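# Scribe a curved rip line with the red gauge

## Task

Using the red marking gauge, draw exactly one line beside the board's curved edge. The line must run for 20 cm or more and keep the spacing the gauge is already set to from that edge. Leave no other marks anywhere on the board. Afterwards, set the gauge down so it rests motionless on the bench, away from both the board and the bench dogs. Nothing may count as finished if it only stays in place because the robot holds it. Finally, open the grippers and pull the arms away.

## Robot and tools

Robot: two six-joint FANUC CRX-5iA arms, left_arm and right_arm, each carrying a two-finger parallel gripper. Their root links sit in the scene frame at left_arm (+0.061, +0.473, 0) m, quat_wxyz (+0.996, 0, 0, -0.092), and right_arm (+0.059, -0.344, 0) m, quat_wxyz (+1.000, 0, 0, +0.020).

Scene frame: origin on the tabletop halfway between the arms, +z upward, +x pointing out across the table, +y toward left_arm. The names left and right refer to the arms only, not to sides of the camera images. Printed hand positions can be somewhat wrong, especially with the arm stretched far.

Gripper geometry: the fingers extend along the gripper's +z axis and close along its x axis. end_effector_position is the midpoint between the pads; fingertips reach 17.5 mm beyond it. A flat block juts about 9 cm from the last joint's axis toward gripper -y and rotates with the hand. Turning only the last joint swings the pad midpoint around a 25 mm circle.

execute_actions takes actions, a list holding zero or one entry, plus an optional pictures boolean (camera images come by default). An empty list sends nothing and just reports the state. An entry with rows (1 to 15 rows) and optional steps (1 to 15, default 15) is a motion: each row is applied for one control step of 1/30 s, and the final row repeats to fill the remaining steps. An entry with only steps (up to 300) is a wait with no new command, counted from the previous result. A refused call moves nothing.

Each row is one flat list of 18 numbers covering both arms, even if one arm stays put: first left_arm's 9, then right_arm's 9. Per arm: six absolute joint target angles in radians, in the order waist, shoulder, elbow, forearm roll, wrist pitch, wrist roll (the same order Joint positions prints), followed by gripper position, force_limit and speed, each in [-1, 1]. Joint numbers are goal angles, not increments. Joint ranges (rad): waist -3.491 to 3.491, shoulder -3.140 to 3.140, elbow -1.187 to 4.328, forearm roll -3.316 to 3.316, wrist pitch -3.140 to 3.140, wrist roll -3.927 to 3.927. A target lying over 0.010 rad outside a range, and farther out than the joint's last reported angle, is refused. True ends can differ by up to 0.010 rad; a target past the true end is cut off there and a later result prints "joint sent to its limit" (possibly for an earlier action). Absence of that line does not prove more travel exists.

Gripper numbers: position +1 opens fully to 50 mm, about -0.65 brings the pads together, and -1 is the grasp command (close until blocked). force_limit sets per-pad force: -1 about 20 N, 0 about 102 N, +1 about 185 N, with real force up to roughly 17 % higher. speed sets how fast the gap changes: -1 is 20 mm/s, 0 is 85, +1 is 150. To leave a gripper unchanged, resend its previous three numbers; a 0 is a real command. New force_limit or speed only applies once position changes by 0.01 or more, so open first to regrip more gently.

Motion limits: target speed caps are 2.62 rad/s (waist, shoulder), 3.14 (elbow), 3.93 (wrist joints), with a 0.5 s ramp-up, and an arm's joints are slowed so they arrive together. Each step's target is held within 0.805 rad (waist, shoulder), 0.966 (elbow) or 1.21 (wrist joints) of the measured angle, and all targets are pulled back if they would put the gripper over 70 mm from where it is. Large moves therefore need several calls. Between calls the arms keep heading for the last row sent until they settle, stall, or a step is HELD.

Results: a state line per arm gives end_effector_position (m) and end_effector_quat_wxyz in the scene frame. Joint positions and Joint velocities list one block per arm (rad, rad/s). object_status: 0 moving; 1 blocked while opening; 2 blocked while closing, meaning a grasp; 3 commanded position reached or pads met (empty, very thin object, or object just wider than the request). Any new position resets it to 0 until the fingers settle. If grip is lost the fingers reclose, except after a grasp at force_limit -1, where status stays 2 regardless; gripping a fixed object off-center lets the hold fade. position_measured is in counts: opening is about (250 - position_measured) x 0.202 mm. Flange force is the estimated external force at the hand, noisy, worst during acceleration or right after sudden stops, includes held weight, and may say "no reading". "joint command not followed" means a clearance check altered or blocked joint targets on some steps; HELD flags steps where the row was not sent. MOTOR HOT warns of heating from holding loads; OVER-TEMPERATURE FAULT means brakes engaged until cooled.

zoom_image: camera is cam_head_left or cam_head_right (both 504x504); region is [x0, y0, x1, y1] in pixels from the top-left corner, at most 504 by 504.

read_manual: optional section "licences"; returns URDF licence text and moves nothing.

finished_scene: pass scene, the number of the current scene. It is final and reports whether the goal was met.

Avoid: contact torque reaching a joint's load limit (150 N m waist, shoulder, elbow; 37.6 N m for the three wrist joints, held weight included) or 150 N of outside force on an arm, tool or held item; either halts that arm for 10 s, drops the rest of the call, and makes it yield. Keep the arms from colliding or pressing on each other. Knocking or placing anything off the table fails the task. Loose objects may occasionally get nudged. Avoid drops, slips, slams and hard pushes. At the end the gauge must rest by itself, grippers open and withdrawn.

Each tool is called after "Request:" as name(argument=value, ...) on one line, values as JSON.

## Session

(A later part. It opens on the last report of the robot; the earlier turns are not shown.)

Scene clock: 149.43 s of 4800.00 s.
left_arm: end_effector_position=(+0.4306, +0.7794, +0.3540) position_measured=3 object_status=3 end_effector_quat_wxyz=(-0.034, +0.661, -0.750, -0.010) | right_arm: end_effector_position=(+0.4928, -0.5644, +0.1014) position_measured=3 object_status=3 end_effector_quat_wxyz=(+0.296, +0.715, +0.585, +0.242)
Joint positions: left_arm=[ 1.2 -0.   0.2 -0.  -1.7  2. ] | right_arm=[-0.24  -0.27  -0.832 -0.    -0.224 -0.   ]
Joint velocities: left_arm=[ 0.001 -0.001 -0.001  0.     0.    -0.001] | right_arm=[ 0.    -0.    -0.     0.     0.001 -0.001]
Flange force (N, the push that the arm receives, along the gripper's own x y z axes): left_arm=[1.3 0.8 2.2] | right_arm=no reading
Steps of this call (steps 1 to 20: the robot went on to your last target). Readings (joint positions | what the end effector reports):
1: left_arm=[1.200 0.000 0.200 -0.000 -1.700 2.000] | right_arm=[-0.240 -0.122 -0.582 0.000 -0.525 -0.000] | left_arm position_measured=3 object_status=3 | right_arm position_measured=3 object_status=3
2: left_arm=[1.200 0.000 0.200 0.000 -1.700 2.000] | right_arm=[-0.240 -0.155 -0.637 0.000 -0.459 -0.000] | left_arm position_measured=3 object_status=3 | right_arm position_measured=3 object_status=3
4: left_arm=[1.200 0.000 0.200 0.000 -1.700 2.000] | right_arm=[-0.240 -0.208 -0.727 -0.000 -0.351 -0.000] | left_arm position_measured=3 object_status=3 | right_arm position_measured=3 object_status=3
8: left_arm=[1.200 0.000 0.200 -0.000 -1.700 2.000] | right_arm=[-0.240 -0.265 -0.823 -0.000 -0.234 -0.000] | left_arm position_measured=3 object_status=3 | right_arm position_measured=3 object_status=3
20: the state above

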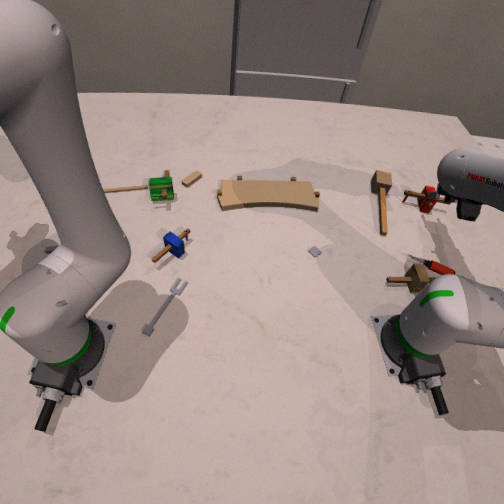

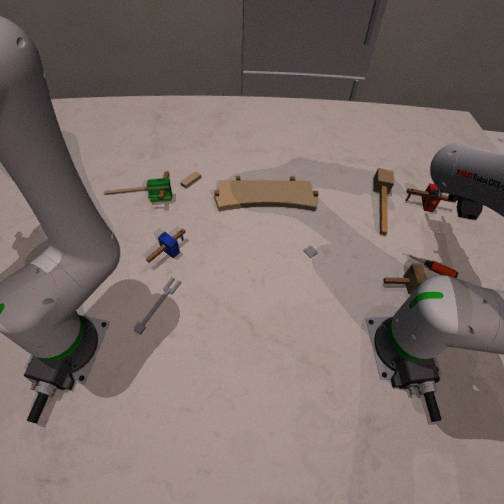

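Request:
execute_actions(actions=[{"rows":[[1.2,0,0.2,0,-1.7,2,1,0,0,-0.24,-0.0944,-0.796,0,-0.0838,0,1,0,0]]}], pictures=false)

Request:
execute_actions(actions=[{"rows":[[1.2,0,0.2,0,-1.7,2,1,0,0,-0.24,-0.0944,-0.796,0,-0.0838,0,-1,0,0]],"steps":12}], pictures=false)

Request:
execute_actions(actions=[{"rows":[[1.2,0,0.2,0,-1.7,2,1,0,0,-0.24,-0.2704,-0.8322,0,-0.2236,0,-1,0,0]],"steps":13}], pictures=false)

Request:
execute_actions(actions=[{"rows":[[1.2,0,0.2,0,-1.7,2,1,0,0,-0.24,0.3172,0.1382,0,-1.3918,0,-1,0,0]]}], pictures=false)

Request:
execute_actions(actions=[{"steps":15}])

Request:
zoom_image(camera="cam_head_left", region=[395,130,495,220])

Scene clock: 172.83 s of 4800.00 s.
left_arm: end_effector_position=(+0.4306, +0.7794, +0.3540) position_measured=3 object_status=3 end_effector_quat_wxyz=(-0.034, +0.661, -0.750, -0.010) | right_arm: end_effector_position=(+0.5275, -0.5715, +0.0661) position_measured=3 object_status=3 end_effector_quat_wxyz=(+0.296, +0.715, +0.585, +0.242)
Joint positions: left_arm=[ 1.2  0.   0.2 -0.  -1.7  2. ] | right_arm=[-0.24  -0.095 -0.796 -0.    -0.084 -0.   ]
Joint velocities: left_arm=[-0.002 -0.001 -0.    -0.     0.     0.001] | right_arm=[-0.     0.004  0.001  0.     0.001 -0.001]
Flange force (N, the push that the arm receives, along the gripper's own x y z axes): left_arm=[5.2 3.9 4.8] | right_arm=no reading
Steps of this call (steps 1 to 15: the robot went on to your last target; steps 16 to 90: nothing new was sent; then 19.90 s passed at rest; steps 91 to 105: all 15 steps of this action). Readings (joint positions | what the end effector reports):
91: left_arm=[1.200 0.000 0.200 -0.000 -1.700 2.000] | right_arm=[-0.240 -0.270 -0.832 -0.000 -0.223 0.000] | left_arm position_measured=3 object_status=3 | right_arm position_measured=3 object_status=3
92: left_arm=[1.200 0.000 0.200 -0.000 -1.700 2.000] | right_arm=[-0.240 -0.266 -0.831 -0.000 -0.219 -0.000] | left_arm position_measured=3 object_status=3 | right_arm position_measured=3 object_status=3
94: left_arm=[1.200 0.000 0.200 -0.000 -1.700 2.000] | right_arm=[-0.240 -0.239 -0.826 -0.000 -0.198 -0.000] | left_arm position_measured=3 object_status=3 | right_arm position_measured=3 object_status=3
98: left_arm=[1.200 0.000 0.200 0.000 -1.700 2.000] | right_arm=[-0.240 -0.138 -0.805 -0.000 -0.118 -0.000] | left_arm position_measured=3 object_status=3 | right_arm position_measured=3 object_status=3
105: the state above

Scene clock: 173.23 s of 4800.00 s.
left_arm: end_effector_position=(+0.4306, +0.7794, +0.3540) position_measured=3 object_status=3 end_effector_quat_wxyz=(-0.034, +0.661, -0.750, -0.010) | right_arm: end_effector_position=(+0.5275, -0.5715, +0.0660) position_measured=87 object_status=0 end_effector_quat_wxyz=(+0.296, +0.715, +0.585, +0.242)
Joint positions: left_arm=[ 1.2  0.   0.2 -0.  -1.7  2. ] | right_arm=[-0.24  -0.094 -0.796 -0.    -0.084 -0.   ]
Joint velocities: left_arm=[ 0.    -0.001 -0.001  0.002  0.     0.   ] | right_arm=[ 0.     0.     0.     0.001 -0.     0.001]
Flange force (N, the push that the arm receives, along the gripper's own x y z axes): left_arm=[1.6 -0.1 2.8] | right_arm=no reading
Steps of this call (steps 1 to 12: all 12 steps of this action). Readings (joint positions | what the end effector reports):
1: left_arm=[1.200 -0.000 0.200 -0.000 -1.700 2.000] | right_arm=[-0.240 -0.095 -0.796 -0.000 -0.084 -0.000] | left_arm position_measured=3 object_status=3 | right_arm position_measured=14 object_status=0
2: left_arm=[1.200 0.000 0.200 -0.000 -1.700 2.000] | right_arm=[-0.240 -0.095 -0.796 -0.000 -0.084 -0.000] | left_arm position_measured=3 object_status=3 | right_arm position_measured=28 object_status=0
4: left_arm=[1.200 0.000 0.200 -0.000 -1.700 2.000] | right_arm=[-0.240 -0.094 -0.796 -0.000 -0.084 -0.000] | left_arm position_measured=3 object_status=3 | right_arm position_measured=56 object_status=0
8: left_arm=[1.200 0.000 0.200 -0.000 -1.700 2.000] | right_arm=[-0.240 -0.094 -0.796 -0.000 -0.084 -0.000] | left_arm position_measured=3 object_status=3 | right_arm position_measured=87 object_status=0
12: the state above

Scene clock: 173.67 s of 4800.00 s.
left_arm: end_effector_position=(+0.4306, +0.7794, +0.3540) position_measured=3 object_status=3 end_effector_quat_wxyz=(-0.034, +0.661, -0.750, -0.010) | right_arm: end_effector_position=(+0.4929, -0.5644, +0.1013) position_measured=87 object_status=2 end_effector_quat_wxyz=(+0.296, +0.715, +0.585, +0.242)
Joint positions: left_arm=[ 1.2  0.   0.2 -0.  -1.7  2. ] | right_arm=[-0.24  -0.27  -0.832 -0.    -0.223 -0.   ]
Joint velocities: left_arm=[-0.     0.001  0.001 -0.001  0.     0.001] | right_arm=[-0.    -0.008 -0.003  0.    -0.011 -0.001]
Flange force (N, the push that the arm receives, along the gripper's own x y z axes): left_arm=[1.8 -0.1 2.8] | right_arm=no reading
Steps of this call (steps 1 to 13: all 13 steps of this action). Readings (joint positions | what the end effector reports):
1: left_arm=[1.200 0.000 0.200 -0.000 -1.700 2.000] | right_arm=[-0.240 -0.095 -0.796 -0.000 -0.084 -0.000] | left_arm position_measured=3 object_status=3 | right_arm position_measured=87 object_status=2
2: left_arm=[1.200 0.000 0.200 -0.000 -1.700 2.000] | right_arm=[-0.240 -0.098 -0.797 -0.000 -0.086 -0.000] | left_arm position_measured=3 object_status=3 | right_arm position_measured=87 object_status=2
4: left_arm=[1.200 0.000 0.200 -0.000 -1.700 2.000] | right_arm=[-0.240 -0.124 -0.802 -0.000 -0.107 -0.000] | left_arm position_measured=3 object_status=3 | right_arm position_measured=87 object_status=2
8: left_arm=[1.200 0.000 0.200 -0.000 -1.700 2.000] | right_arm=[-0.240 -0.225 -0.823 -0.000 -0.187 -0.000] | left_arm position_measured=3 object_status=3 | right_arm position_measured=87 object_status=2
13: the state above

Scene clock: 174.17 s of 4800.00 s.
left_arm: end_effector_position=(+0.4306, +0.7794, +0.3540) position_measured=3 object_status=3 end_effector_quat_wxyz=(-0.034, +0.661, -0.750, -0.010) | right_arm: end_effector_position=(+0.5436, -0.5747, +0.1399) position_measured=87 object_status=2 end_effector_quat_wxyz=(+0.095, +0.768, +0.628, +0.078)
Joint positions: left_arm=[ 1.2  0.   0.2 -0.  -1.7  2. ] | right_arm=[-0.24   0.133 -0.168 -0.    -1.025 -0.   ]
Joint velocities: left_arm=[-0.001  0.002  0.     0.002 -0.     0.001] | right_arm=[ 0.     1.151  1.9   -0.    -2.268  0.   ]
Flange force (N, the push that the arm receives, along the gripper's own x y z axes): left_arm=[2.3 0.6 2.9] | right_arm=[-7.0 29.6 -0.1]
Steps of this call (steps 1 to 15: all 15 steps of this action). Readings (joint positions | what the end effector reports):
1: left_arm=[1.200 -0.000 0.200 0.000 -1.700 2.000] | right_arm=[-0.240 -0.270 -0.832 -0.000 -0.224 -0.000] | left_arm position_measured=3 object_status=3 | right_arm position_measured=87 object_status=2
2: left_arm=[1.200 0.000 0.200 -0.000 -1.700 2.000] | right_arm=[-0.240 -0.266 -0.826 -0.000 -0.232 -0.000] | left_arm position_measured=3 object_status=3 | right_arm position_measured=87 object_status=2
4: left_arm=[1.200 0.000 0.200 -0.000 -1.700 2.000] | right_arm=[-0.240 -0.247 -0.794 -0.000 -0.270 -0.000] | left_arm position_measured=3 object_status=3 | right_arm position_measured=87 object_status=2
8: left_arm=[1.200 0.000 0.200 0.000 -1.700 2.000] | right_arm=[-0.240 -0.157 -0.646 -0.000 -0.449 -0.000] | left_arm position_measured=3 object_status=3 | right_arm position_measured=87 object_status=2
15: the state above

Scene clock: 174.67 s of 4800.00 s.
left_arm: end_effector_position=(+0.4306, +0.7794, +0.3540) position_measured=3 object_status=3 end_effector_quat_wxyz=(-0.034, +0.661, -0.750, -0.010) | right_arm: end_effector_position=(+0.5490, -0.5758, +0.1700) position_measured=87 object_status=2 end_effector_quat_wxyz=(+0.000, +0.774, +0.633, +0.000)
Joint positions: left_arm=[ 1.2  0.   0.2 -0.  -1.7  2. ] | right_arm=[-0.24   0.317  0.138 -0.    -1.392 -0.   ]
Joint velocities: left_arm=[-0.    -0.001 -0.001 -0.    -0.     0.   ] | right_arm=[0.    0.001 0.001 0.001 0.001 0.   ]
Flange force (N, the push that the arm receives, along the gripper's own x y z axes): left_arm=[2.9 0.6 3.0] | right_arm=[-1.8 2.2 -1.7]
Steps of this call (steps 1 to 15: the robot went on to your last target). Readings (joint positions | what the end effector reports):
1: left_arm=[1.200 -0.000 0.200 -0.000 -1.700 2.000] | right_arm=[-0.240 0.170 -0.107 -0.000 -1.098 -0.000] | left_arm position_measured=3 object_status=3 | right_arm position_measured=87 object_status=2
2: left_arm=[1.200 0.000 0.200 -0.000 -1.700 2.000] | right_arm=[-0.240 0.202 -0.052 -0.000 -1.163 -0.000] | left_arm position_measured=3 object_status=3 | right_arm position_measured=87 object_status=2
4: left_arm=[1.200 0.000 0.200 -0.000 -1.700 2.000] | right_arm=[-0.240 0.256 0.036 -0.000 -1.269 -0.000] | left_arm position_measured=3 object_status=3 | right_arm position_measured=87 object_status=2
8: left_arm=[1.200 0.000 0.200 -0.000 -1.700 2.000] | right_arm=[-0.240 0.312 0.130 -0.000 -1.382 -0.000] | left_arm position_measured=3 object_status=3 | right_arm position_measured=87 object_status=2
15: the state above

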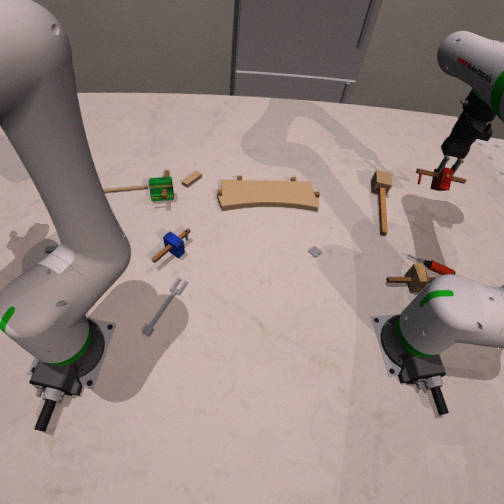

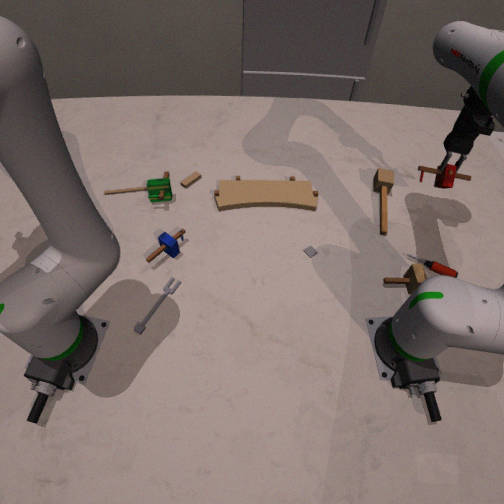

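Region (395, 130, 495, 220) of cam_head_left's 504x504 image, scaled by 5.040, with more detail than that image has; it fills the top 454 rows of this view, and the rest is white.

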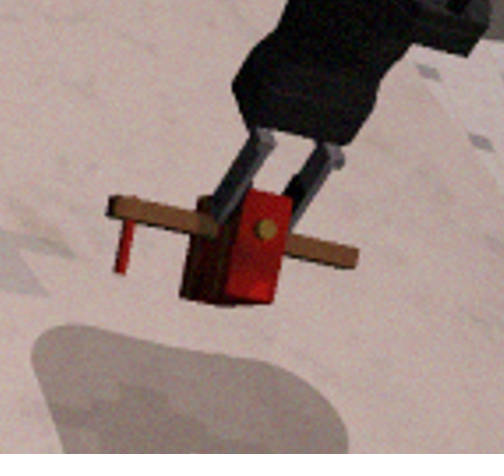

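Request:
execute_actions(actions=[{"rows":[[1.2,0,0.2,0,-1.7,2,1,0,0,-0.24,1.0701,0.8532,0,-2.1393,0,-1,0,0]]}], pictures=false)

Request:
execute_actions(actions=[{"steps":20}], pictures=false)

Request:
execute_actions(actions=[{"rows":[[1.2,0,0.2,0,-1.7,2,1,0,0,-0.24,1.0797,0.8424,0,-2.1189,0,-1,0,0]],"steps":12}], pictures=false)

Request:
execute_actions(actions=[{"rows":[[1.2,0,0.2,0,-1.7,2,1,0,0,-0.24,1.0813,0.8406,0,-2.1155,0,-1,0,0]],"steps":10}])

Request:
zoom_image(camera="cam_head_left", region=[395,150,495,240])

Scene clock: 189.40 s of 4800.00 s.
left_arm: end_effector_position=(+0.4306, +0.7794, +0.3540) position_measured=3 object_status=3 end_effector_quat_wxyz=(-0.034, +0.661, -0.750, -0.010) | right_arm: end_effector_position=(+0.5574, -0.5775, +0.1013) position_measured=87 object_status=2 end_effector_quat_wxyz=(-0.215, +0.744, +0.608, -0.176)
Joint positions: left_arm=[ 1.2  0.   0.2 -0.  -1.7  2. ] | right_arm=[-0.24   0.856  0.65   0.    -1.927 -0.   ]
Joint velocities: left_arm=[-0.    -0.002  0.     0.001 -0.     0.001] | right_arm=[ 0.     1.442  1.371  0.    -1.424 -0.   ]
Flange force (N, the push that the arm receives, along the gripper's own x y z axes): left_arm=[2.6 1.8 3.4] | right_arm=[-3.8 28.4 -8.1]
Steps of this call (steps 1 to 15: the robot went on to your last target; steps 16 to 90: nothing new was sent; then 11.23 s passed at rest; steps 91 to 105: all 15 steps of this action). Readings (joint positions | what the end effector reports):
91: left_arm=[1.200 0.000 0.200 -0.000 -1.700 2.000] | right_arm=[-0.240 0.318 0.139 -0.000 -1.392 -0.000] | left_arm position_measured=3 object_status=3 | right_arm position_measured=87 object_status=2
92: left_arm=[1.200 0.000 0.200 -0.000 -1.700 2.000] | right_arm=[-0.240 0.322 0.143 0.000 -1.397 -0.000] | left_arm position_measured=3 object_status=3 | right_arm position_measured=87 object_status=2
94: left_arm=[1.200 0.000 0.200 -0.000 -1.700 2.000] | right_arm=[-0.240 0.349 0.169 0.000 -1.424 -0.000] | left_arm position_measured=3 object_status=3 | right_arm position_measured=87 object_status=2
98: left_arm=[1.200 -0.000 0.200 -0.000 -1.700 2.000] | right_arm=[-0.240 0.472 0.285 0.000 -1.546 -0.000] | left_arm position_measured=3 object_status=3 | right_arm position_measured=87 object_status=2
105: the state above

Scene clock: 190.07 s of 4800.00 s.
left_arm: end_effector_position=(+0.4306, +0.7794, +0.3540) position_measured=3 object_status=3 end_effector_quat_wxyz=(-0.034, +0.661, -0.750, -0.010) | right_arm: end_effector_position=(+0.5529, -0.5766, +0.0750) position_measured=87 object_status=2 end_effector_quat_wxyz=(-0.296, +0.715, +0.585, -0.242)
Joint positions: left_arm=[ 1.2  0.   0.2 -0.  -1.7  2. ] | right_arm=[-0.24   1.07   0.853  0.    -2.139 -0.   ]
Joint velocities: left_arm=[ 0.001 -0.001  0.    -0.001 -0.     0.001] | right_arm=[ 0.    -0.001  0.    -0.     0.001 -0.001]
Flange force (N, the push that the arm receives, along the gripper's own x y z axes): left_arm=[3.1 1.3 2.8] | right_arm=[-1.1 1.4 -2.6]
Steps of this call (steps 1 to 20: the robot went on to your last target). Readings (joint positions | what the end effector reports):
1: left_arm=[1.200 0.000 0.200 -0.000 -1.700 2.000] | right_arm=[-0.240 0.903 0.694 0.000 -1.973 -0.000] | left_arm position_measured=3 object_status=3 | right_arm position_measured=87 object_status=2
2: left_arm=[1.200 0.000 0.200 -0.000 -1.700 2.000] | right_arm=[-0.240 0.943 0.732 0.000 -2.013 -0.000] | left_arm position_measured=3 object_status=3 | right_arm position_measured=87 object_status=2
4: left_arm=[1.200 0.000 0.200 -0.000 -1.700 2.000] | right_arm=[-0.240 1.008 0.794 0.000 -2.077 -0.000] | left_arm position_measured=3 object_status=3 | right_arm position_measured=87 object_status=2
8: left_arm=[1.200 0.000 0.200 0.000 -1.700 2.000] | right_arm=[-0.240 1.068 0.851 0.000 -2.137 -0.000] | left_arm position_measured=3 object_status=3 | right_arm position_measured=87 object_status=2
20: the state above

Scene clock: 190.47 s of 4800.00 s.
left_arm: end_effector_position=(+0.4306, +0.7794, +0.3540) position_measured=3 object_status=3 end_effector_quat_wxyz=(-0.034, +0.661, -0.750, -0.010) | right_arm: end_effector_position=(+0.5528, -0.5766, +0.0631) position_measured=87 object_status=2 end_effector_quat_wxyz=(-0.296, +0.715, +0.585, -0.242)
Joint positions: left_arm=[ 1.2  0.   0.2 -0.  -1.7  2. ] | right_arm=[-0.24   1.08   0.842  0.    -2.119 -0.   ]
Joint velocities: left_arm=[ 0.    -0.    -0.     0.    -0.    -0.001] | right_arm=[-0.     0.001 -0.     0.     0.002  0.   ]
Flange force (N, the push that the arm receives, along the gripper's own x y z axes): left_arm=[2.9 -0.8 3.0] | right_arm=[-0.5 0.0 -0.8]
Steps of this call (steps 1 to 12: all 12 steps of this action). Readings (joint positions | what the end effector reports):
1: left_arm=[1.200 0.000 0.200 0.000 -1.700 2.000] | right_arm=[-0.240 1.070 0.853 0.000 -2.139 -0.000] | left_arm position_measured=3 object_status=3 | right_arm position_measured=87 object_status=2
2: left_arm=[1.200 0.000 0.200 -0.000 -1.700 2.000] | right_arm=[-0.240 1.073 0.850 0.000 -2.134 -0.000] | left_arm position_measured=3 object_status=3 | right_arm position_measured=87 object_status=2
4: left_arm=[1.200 0.000 0.200 -0.000 -1.700 2.000] | right_arm=[-0.240 1.078 0.845 0.000 -2.124 -0.000] | left_arm position_measured=3 object_status=3 | right_arm position_measured=87 object_status=2
8: left_arm=[1.200 0.000 0.200 -0.000 -1.700 2.000] | right_arm=[-0.240 1.079 0.843 0.000 -2.120 -0.000] | left_arm position_measured=3 object_status=3 | right_arm position_measured=87 object_status=2
12: the state above

Scene clock: 190.80 s of 4800.00 s.
left_arm: end_effector_position=(+0.4306, +0.7794, +0.3540) position_measured=3 object_status=3 end_effector_quat_wxyz=(-0.034, +0.661, -0.750, -0.010) | right_arm: end_effector_position=(+0.5528, -0.5766, +0.0610) position_measured=87 object_status=2 end_effector_quat_wxyz=(-0.296, +0.715, +0.585, -0.242)
Joint positions: left_arm=[ 1.2  0.   0.2 -0.  -1.7  2. ] | right_arm=[-0.24   1.081  0.841  0.    -2.116 -0.   ]
Joint velocities: left_arm=[-0.    -0.001  0.     0.001  0.    -0.001] | right_arm=[-0.    -0.    -0.001 -0.     0.001 -0.   ]
Flange force (N, the push that the arm receives, along the gripper's own x y z axes): left_arm=[2.5 2.2 3.1] | right_arm=[-0.9 0.5 -2.4]
Steps of this call (steps 1 to 10: all 10 steps of this action). Readings (joint positions | what the end effector reports):
1: left_arm=[1.200 -0.000 0.200 -0.000 -1.700 2.000] | right_arm=[-0.240 1.080 0.842 0.000 -2.119 -0.000] | left_arm position_measured=3 object_status=3 | right_arm position_measured=87 object_status=2
2: left_arm=[1.200 0.000 0.200 -0.000 -1.700 2.000] | right_arm=[-0.240 1.080 0.842 0.000 -2.118 -0.000] | left_arm position_measured=3 object_status=3 | right_arm position_measured=87 object_status=2
4: left_arm=[1.200 0.000 0.200 -0.000 -1.700 2.000] | right_arm=[-0.240 1.081 0.841 0.000 -2.116 -0.000] | left_arm position_measured=3 object_status=3 | right_arm position_measured=87 object_status=2
8: left_arm=[1.200 0.000 0.200 -0.000 -1.700 2.000] | right_arm=[-0.240 1.081 0.841 0.000 -2.116 -0.000] | left_arm position_measured=3 object_status=3 | right_arm position_measured=87 object_status=2
10: the state above

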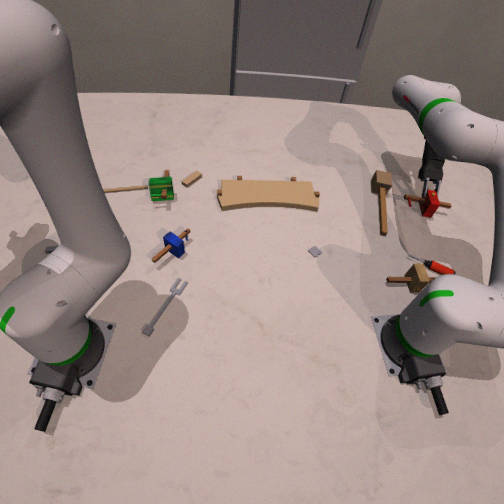

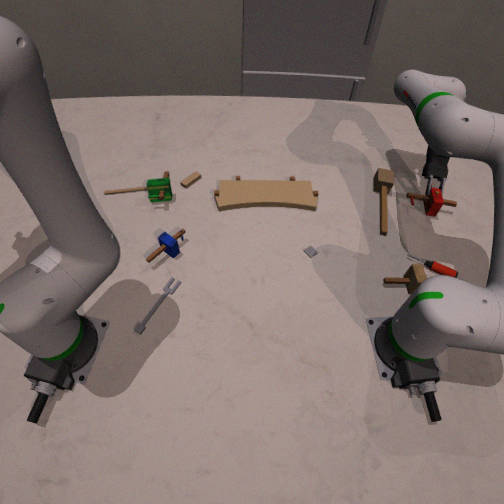

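Region (395, 150, 495, 240) of cam_head_left's 504x504 image, scaled by 5.040, with more detail than that image has; it fills the top 454 rows of this view, and the rest is white.

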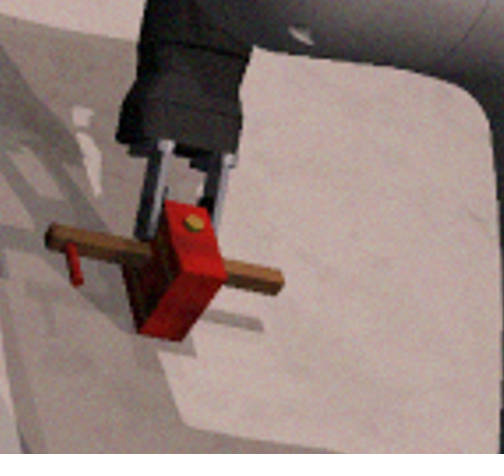

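Request:
execute_actions(actions=[{"rows":[[1.2,0,0.2,0,-1.7,2,1,0,0,-0.24,1.0829,0.8388,0,-2.1121,0,-1,0,0]],"steps":10}], pictures=false)

Request:
execute_actions(actions=[{"rows":[[1.2,0,0.2,0,-1.7,2,1,0,0,-0.24,1.0845,0.837,0,-2.1087,0,-1,0,0]],"steps":10}], pictures=false)

Scene clock: 196.73 s of 4800.00 s.
left_arm: end_effector_position=(+0.4306, +0.7794, +0.3540) position_measured=3 object_status=3 end_effector_quat_wxyz=(-0.034, +0.661, -0.750, -0.010) | right_arm: end_effector_position=(+0.5527, -0.5766, +0.0590) position_measured=87 object_status=2 end_effector_quat_wxyz=(-0.296, +0.715, +0.585, -0.242)
Joint positions: left_arm=[ 1.2  0.   0.2  0.  -1.7  2. ] | right_arm=[-0.24   1.083  0.839 -0.    -2.112 -0.   ]
Joint velocities: left_arm=[-0.     0.001 -0.001 -0.001 -0.    -0.   ] | right_arm=[ 0.     0.001  0.    -0.     0.001 -0.001]
Flange force (N, the push that the arm receives, along the gripper's own x y z axes): left_arm=[1.9 -0.3 2.0] | right_arm=[-1.6 1.9 -3.3]
Steps of this call (steps 1 to 15: the robot went on to your last target; steps 16 to 90: nothing new was sent; then 2.60 s passed at rest; steps 91 to 100: all 10 steps of this action). Readings (joint positions | what the end effector reports):
91: left_arm=[1.200 0.000 0.200 -0.000 -1.700 2.000] | right_arm=[-0.240 1.081 0.840 -0.000 -2.115 -0.000] | left_arm position_measured=3 object_status=3 | right_arm position_measured=87 object_status=2
92: left_arm=[1.200 0.000 0.200 -0.000 -1.700 2.000] | right_arm=[-0.240 1.082 0.840 -0.000 -2.114 -0.000] | left_arm position_measured=3 object_status=3 | right_arm position_measured=87 object_status=2
94: left_arm=[1.200 -0.000 0.200 -0.000 -1.700 2.000] | right_arm=[-0.240 1.083 0.839 -0.000 -2.113 -0.000] | left_arm position_measured=3 object_status=3 | right_arm position_measured=87 object_status=2
98: left_arm=[1.200 0.000 0.200 -0.000 -1.700 2.000] | right_arm=[-0.240 1.083 0.839 -0.000 -2.112 -0.000] | left_arm position_measured=3 object_status=3 | right_arm position_measured=87 object_status=2
100: the state above

Scene clock: 197.07 s of 4800.00 s.
left_arm: end_effector_position=(+0.4306, +0.7794, +0.3540) position_measured=3 object_status=3 end_effector_quat_wxyz=(-0.034, +0.661, -0.750, -0.010) | right_arm: end_effector_position=(+0.5527, -0.5766, +0.0570) position_measured=87 object_status=2 end_effector_quat_wxyz=(-0.296, +0.715, +0.585, -0.242)
Joint positions: left_arm=[ 1.2  0.   0.2  0.  -1.7  2. ] | right_arm=[-0.24   1.084  0.837 -0.    -2.109 -0.   ]
Joint velocities: left_arm=[ 0.     0.     0.     0.001 -0.     0.002] | right_arm=[-0.    -0.    -0.     0.     0.001 -0.   ]
Flange force (N, the push that the arm receives, along the gripper's own x y z axes): left_arm=[2.6 0.4 3.0] | right_arm=[-1.1 1.8 -2.7]
Steps of this call (steps 1 to 10: all 10 steps of this action). Readings (joint positions | what the end effector reports):
1: left_arm=[1.200 0.000 0.200 -0.000 -1.700 2.000] | right_arm=[-0.240 1.083 0.839 -0.000 -2.112 -0.000] | left_arm position_measured=3 object_status=3 | right_arm position_measured=87 object_status=2
2: left_arm=[1.200 0.000 0.200 0.000 -1.700 2.000] | right_arm=[-0.240 1.083 0.838 -0.000 -2.111 -0.000] | left_arm position_measured=3 object_status=3 | right_arm position_measured=87 object_status=2
4: left_arm=[1.200 0.000 0.200 -0.000 -1.700 2.000] | right_arm=[-0.240 1.084 0.837 -0.000 -2.109 -0.000] | left_arm position_measured=3 object_status=3 | right_arm position_measured=87 object_status=2
8: left_arm=[1.200 0.000 0.200 -0.000 -1.700 2.000] | right_arm=[-0.240 1.084 0.837 -0.000 -2.109 -0.000] | left_arm position_measured=3 object_status=3 | right_arm position_measured=87 object_status=2
10: the state above

Request:
execute_actions(actions=[{"rows":[[1.2,0,0.2,0,-1.7,2,1,0,0,-0.24,1.0861,0.8352,0,-2.1053,0,-1,0,0]],"steps":10}], pictures=false)

Request:
execute_actions(actions=[{"rows":[[1.2,0,0.2,0,-1.7,2,1,0,0,-0.24,1.0877,0.8334,0,-2.1019,0,-1,0,0]],"steps":10}], pictures=false)

Scene clock: 202.77 s of 4800.00 s.
left_arm: end_effector_position=(+0.4306, +0.7794, +0.3540) position_measured=3 object_status=3 end_effector_quat_wxyz=(-0.034, +0.661, -0.750, -0.010) | right_arm: end_effector_position=(+0.5526, -0.5766, +0.0551) position_measured=87 object_status=2 end_effector_quat_wxyz=(-0.296, +0.715, +0.585, -0.242)
Joint positions: left_arm=[ 1.2  0.   0.2 -0.  -1.7  2. ] | right_arm=[-0.24   1.086  0.835  0.    -2.105 -0.   ]
Joint velocities: left_arm=[ 0.001  0.     0.    -0.     0.     0.001] | right_arm=[ 0.     0.002 -0.001 -0.    -0.    -0.   ]
Flange force (N, the push that the arm receives, along the gripper's own x y z axes): left_arm=[3.6 1.1 2.6] | right_arm=[-0.6 1.0 -2.5]
Steps of this call (steps 1 to 15: the robot went on to your last target; steps 16 to 90: nothing new was sent; then 2.37 s passed at rest; steps 91 to 100: all 10 steps of this action). Readings (joint positions | what the end effector reports):
91: left_arm=[1.200 -0.000 0.200 -0.000 -1.700 2.000] | right_arm=[-0.240 1.085 0.837 0.000 -2.108 -0.000] | left_arm position_measured=3 object_status=3 | right_arm position_measured=87 object_status=2
92: left_arm=[1.200 0.000 0.200 -0.000 -1.700 2.000] | right_arm=[-0.240 1.085 0.836 0.000 -2.107 -0.000] | left_arm position_measured=3 object_status=3 | right_arm position_measured=87 object_status=2
94: left_arm=[1.200 0.000 0.200 -0.000 -1.700 2.000] | right_arm=[-0.240 1.086 0.836 0.000 -2.106 -0.000] | left_arm position_measured=3 object_status=3 | right_arm position_measured=87 object_status=2
98: left_arm=[1.200 0.000 0.200 -0.000 -1.700 2.000] | right_arm=[-0.240 1.086 0.835 0.000 -2.105 -0.000] | left_arm position_measured=3 object_status=3 | right_arm position_measured=87 object_status=2
100: the state above

Scene clock: 203.10 s of 4800.00 s.
left_arm: end_effector_position=(+0.4306, +0.7794, +0.3540) position_measured=3 object_status=3 end_effector_quat_wxyz=(-0.034, +0.661, -0.750, -0.010) | right_arm: end_effector_position=(+0.5526, -0.5766, +0.0533) position_measured=87 object_status=2 end_effector_quat_wxyz=(-0.296, +0.715, +0.585, -0.242)
Joint positions: left_arm=[ 1.2 -0.   0.2  0.  -1.7  2. ] | right_arm=[-0.24   1.087  0.834  0.    -2.102 -0.   ]
Joint velocities: left_arm=[-0.  0. -0. -0.  0.  0.] | right_arm=[ 0.     0.001 -0.001  0.     0.003  0.001]
Flange force (N, the push that the arm receives, along the gripper's own x y z axes): left_arm=[4.0 3.1 3.9] | right_arm=[9.2 -43.4 -82.1]
Steps of this call (steps 1 to 10: all 10 steps of this action). Readings (joint positions | what the end effector reports):
1: left_arm=[1.200 0.000 0.200 0.000 -1.700 2.000] | right_arm=[-0.240 1.086 0.835 0.000 -2.105 -0.000] | left_arm position_measured=3 object_status=3 | right_arm position_measured=87 object_status=2
2: left_arm=[1.200 0.000 0.200 -0.000 -1.700 2.000] | right_arm=[-0.240 1.087 0.835 0.000 -2.104 -0.000] | left_arm position_measured=3 object_status=3 | right_arm position_measured=87 object_status=2
4: left_arm=[1.200 0.000 0.200 -0.000 -1.700 2.000] | right_arm=[-0.240 1.087 0.834 0.000 -2.103 -0.000] | left_arm position_measured=3 object_status=3 | right_arm position_measured=87 object_status=2
8: left_arm=[1.200 0.000 0.200 -0.000 -1.700 2.000] | right_arm=[-0.240 1.087 0.834 0.000 -2.102 -0.000] | left_arm position_measured=3 object_status=3 | right_arm position_measured=87 object_status=2
10: the state above


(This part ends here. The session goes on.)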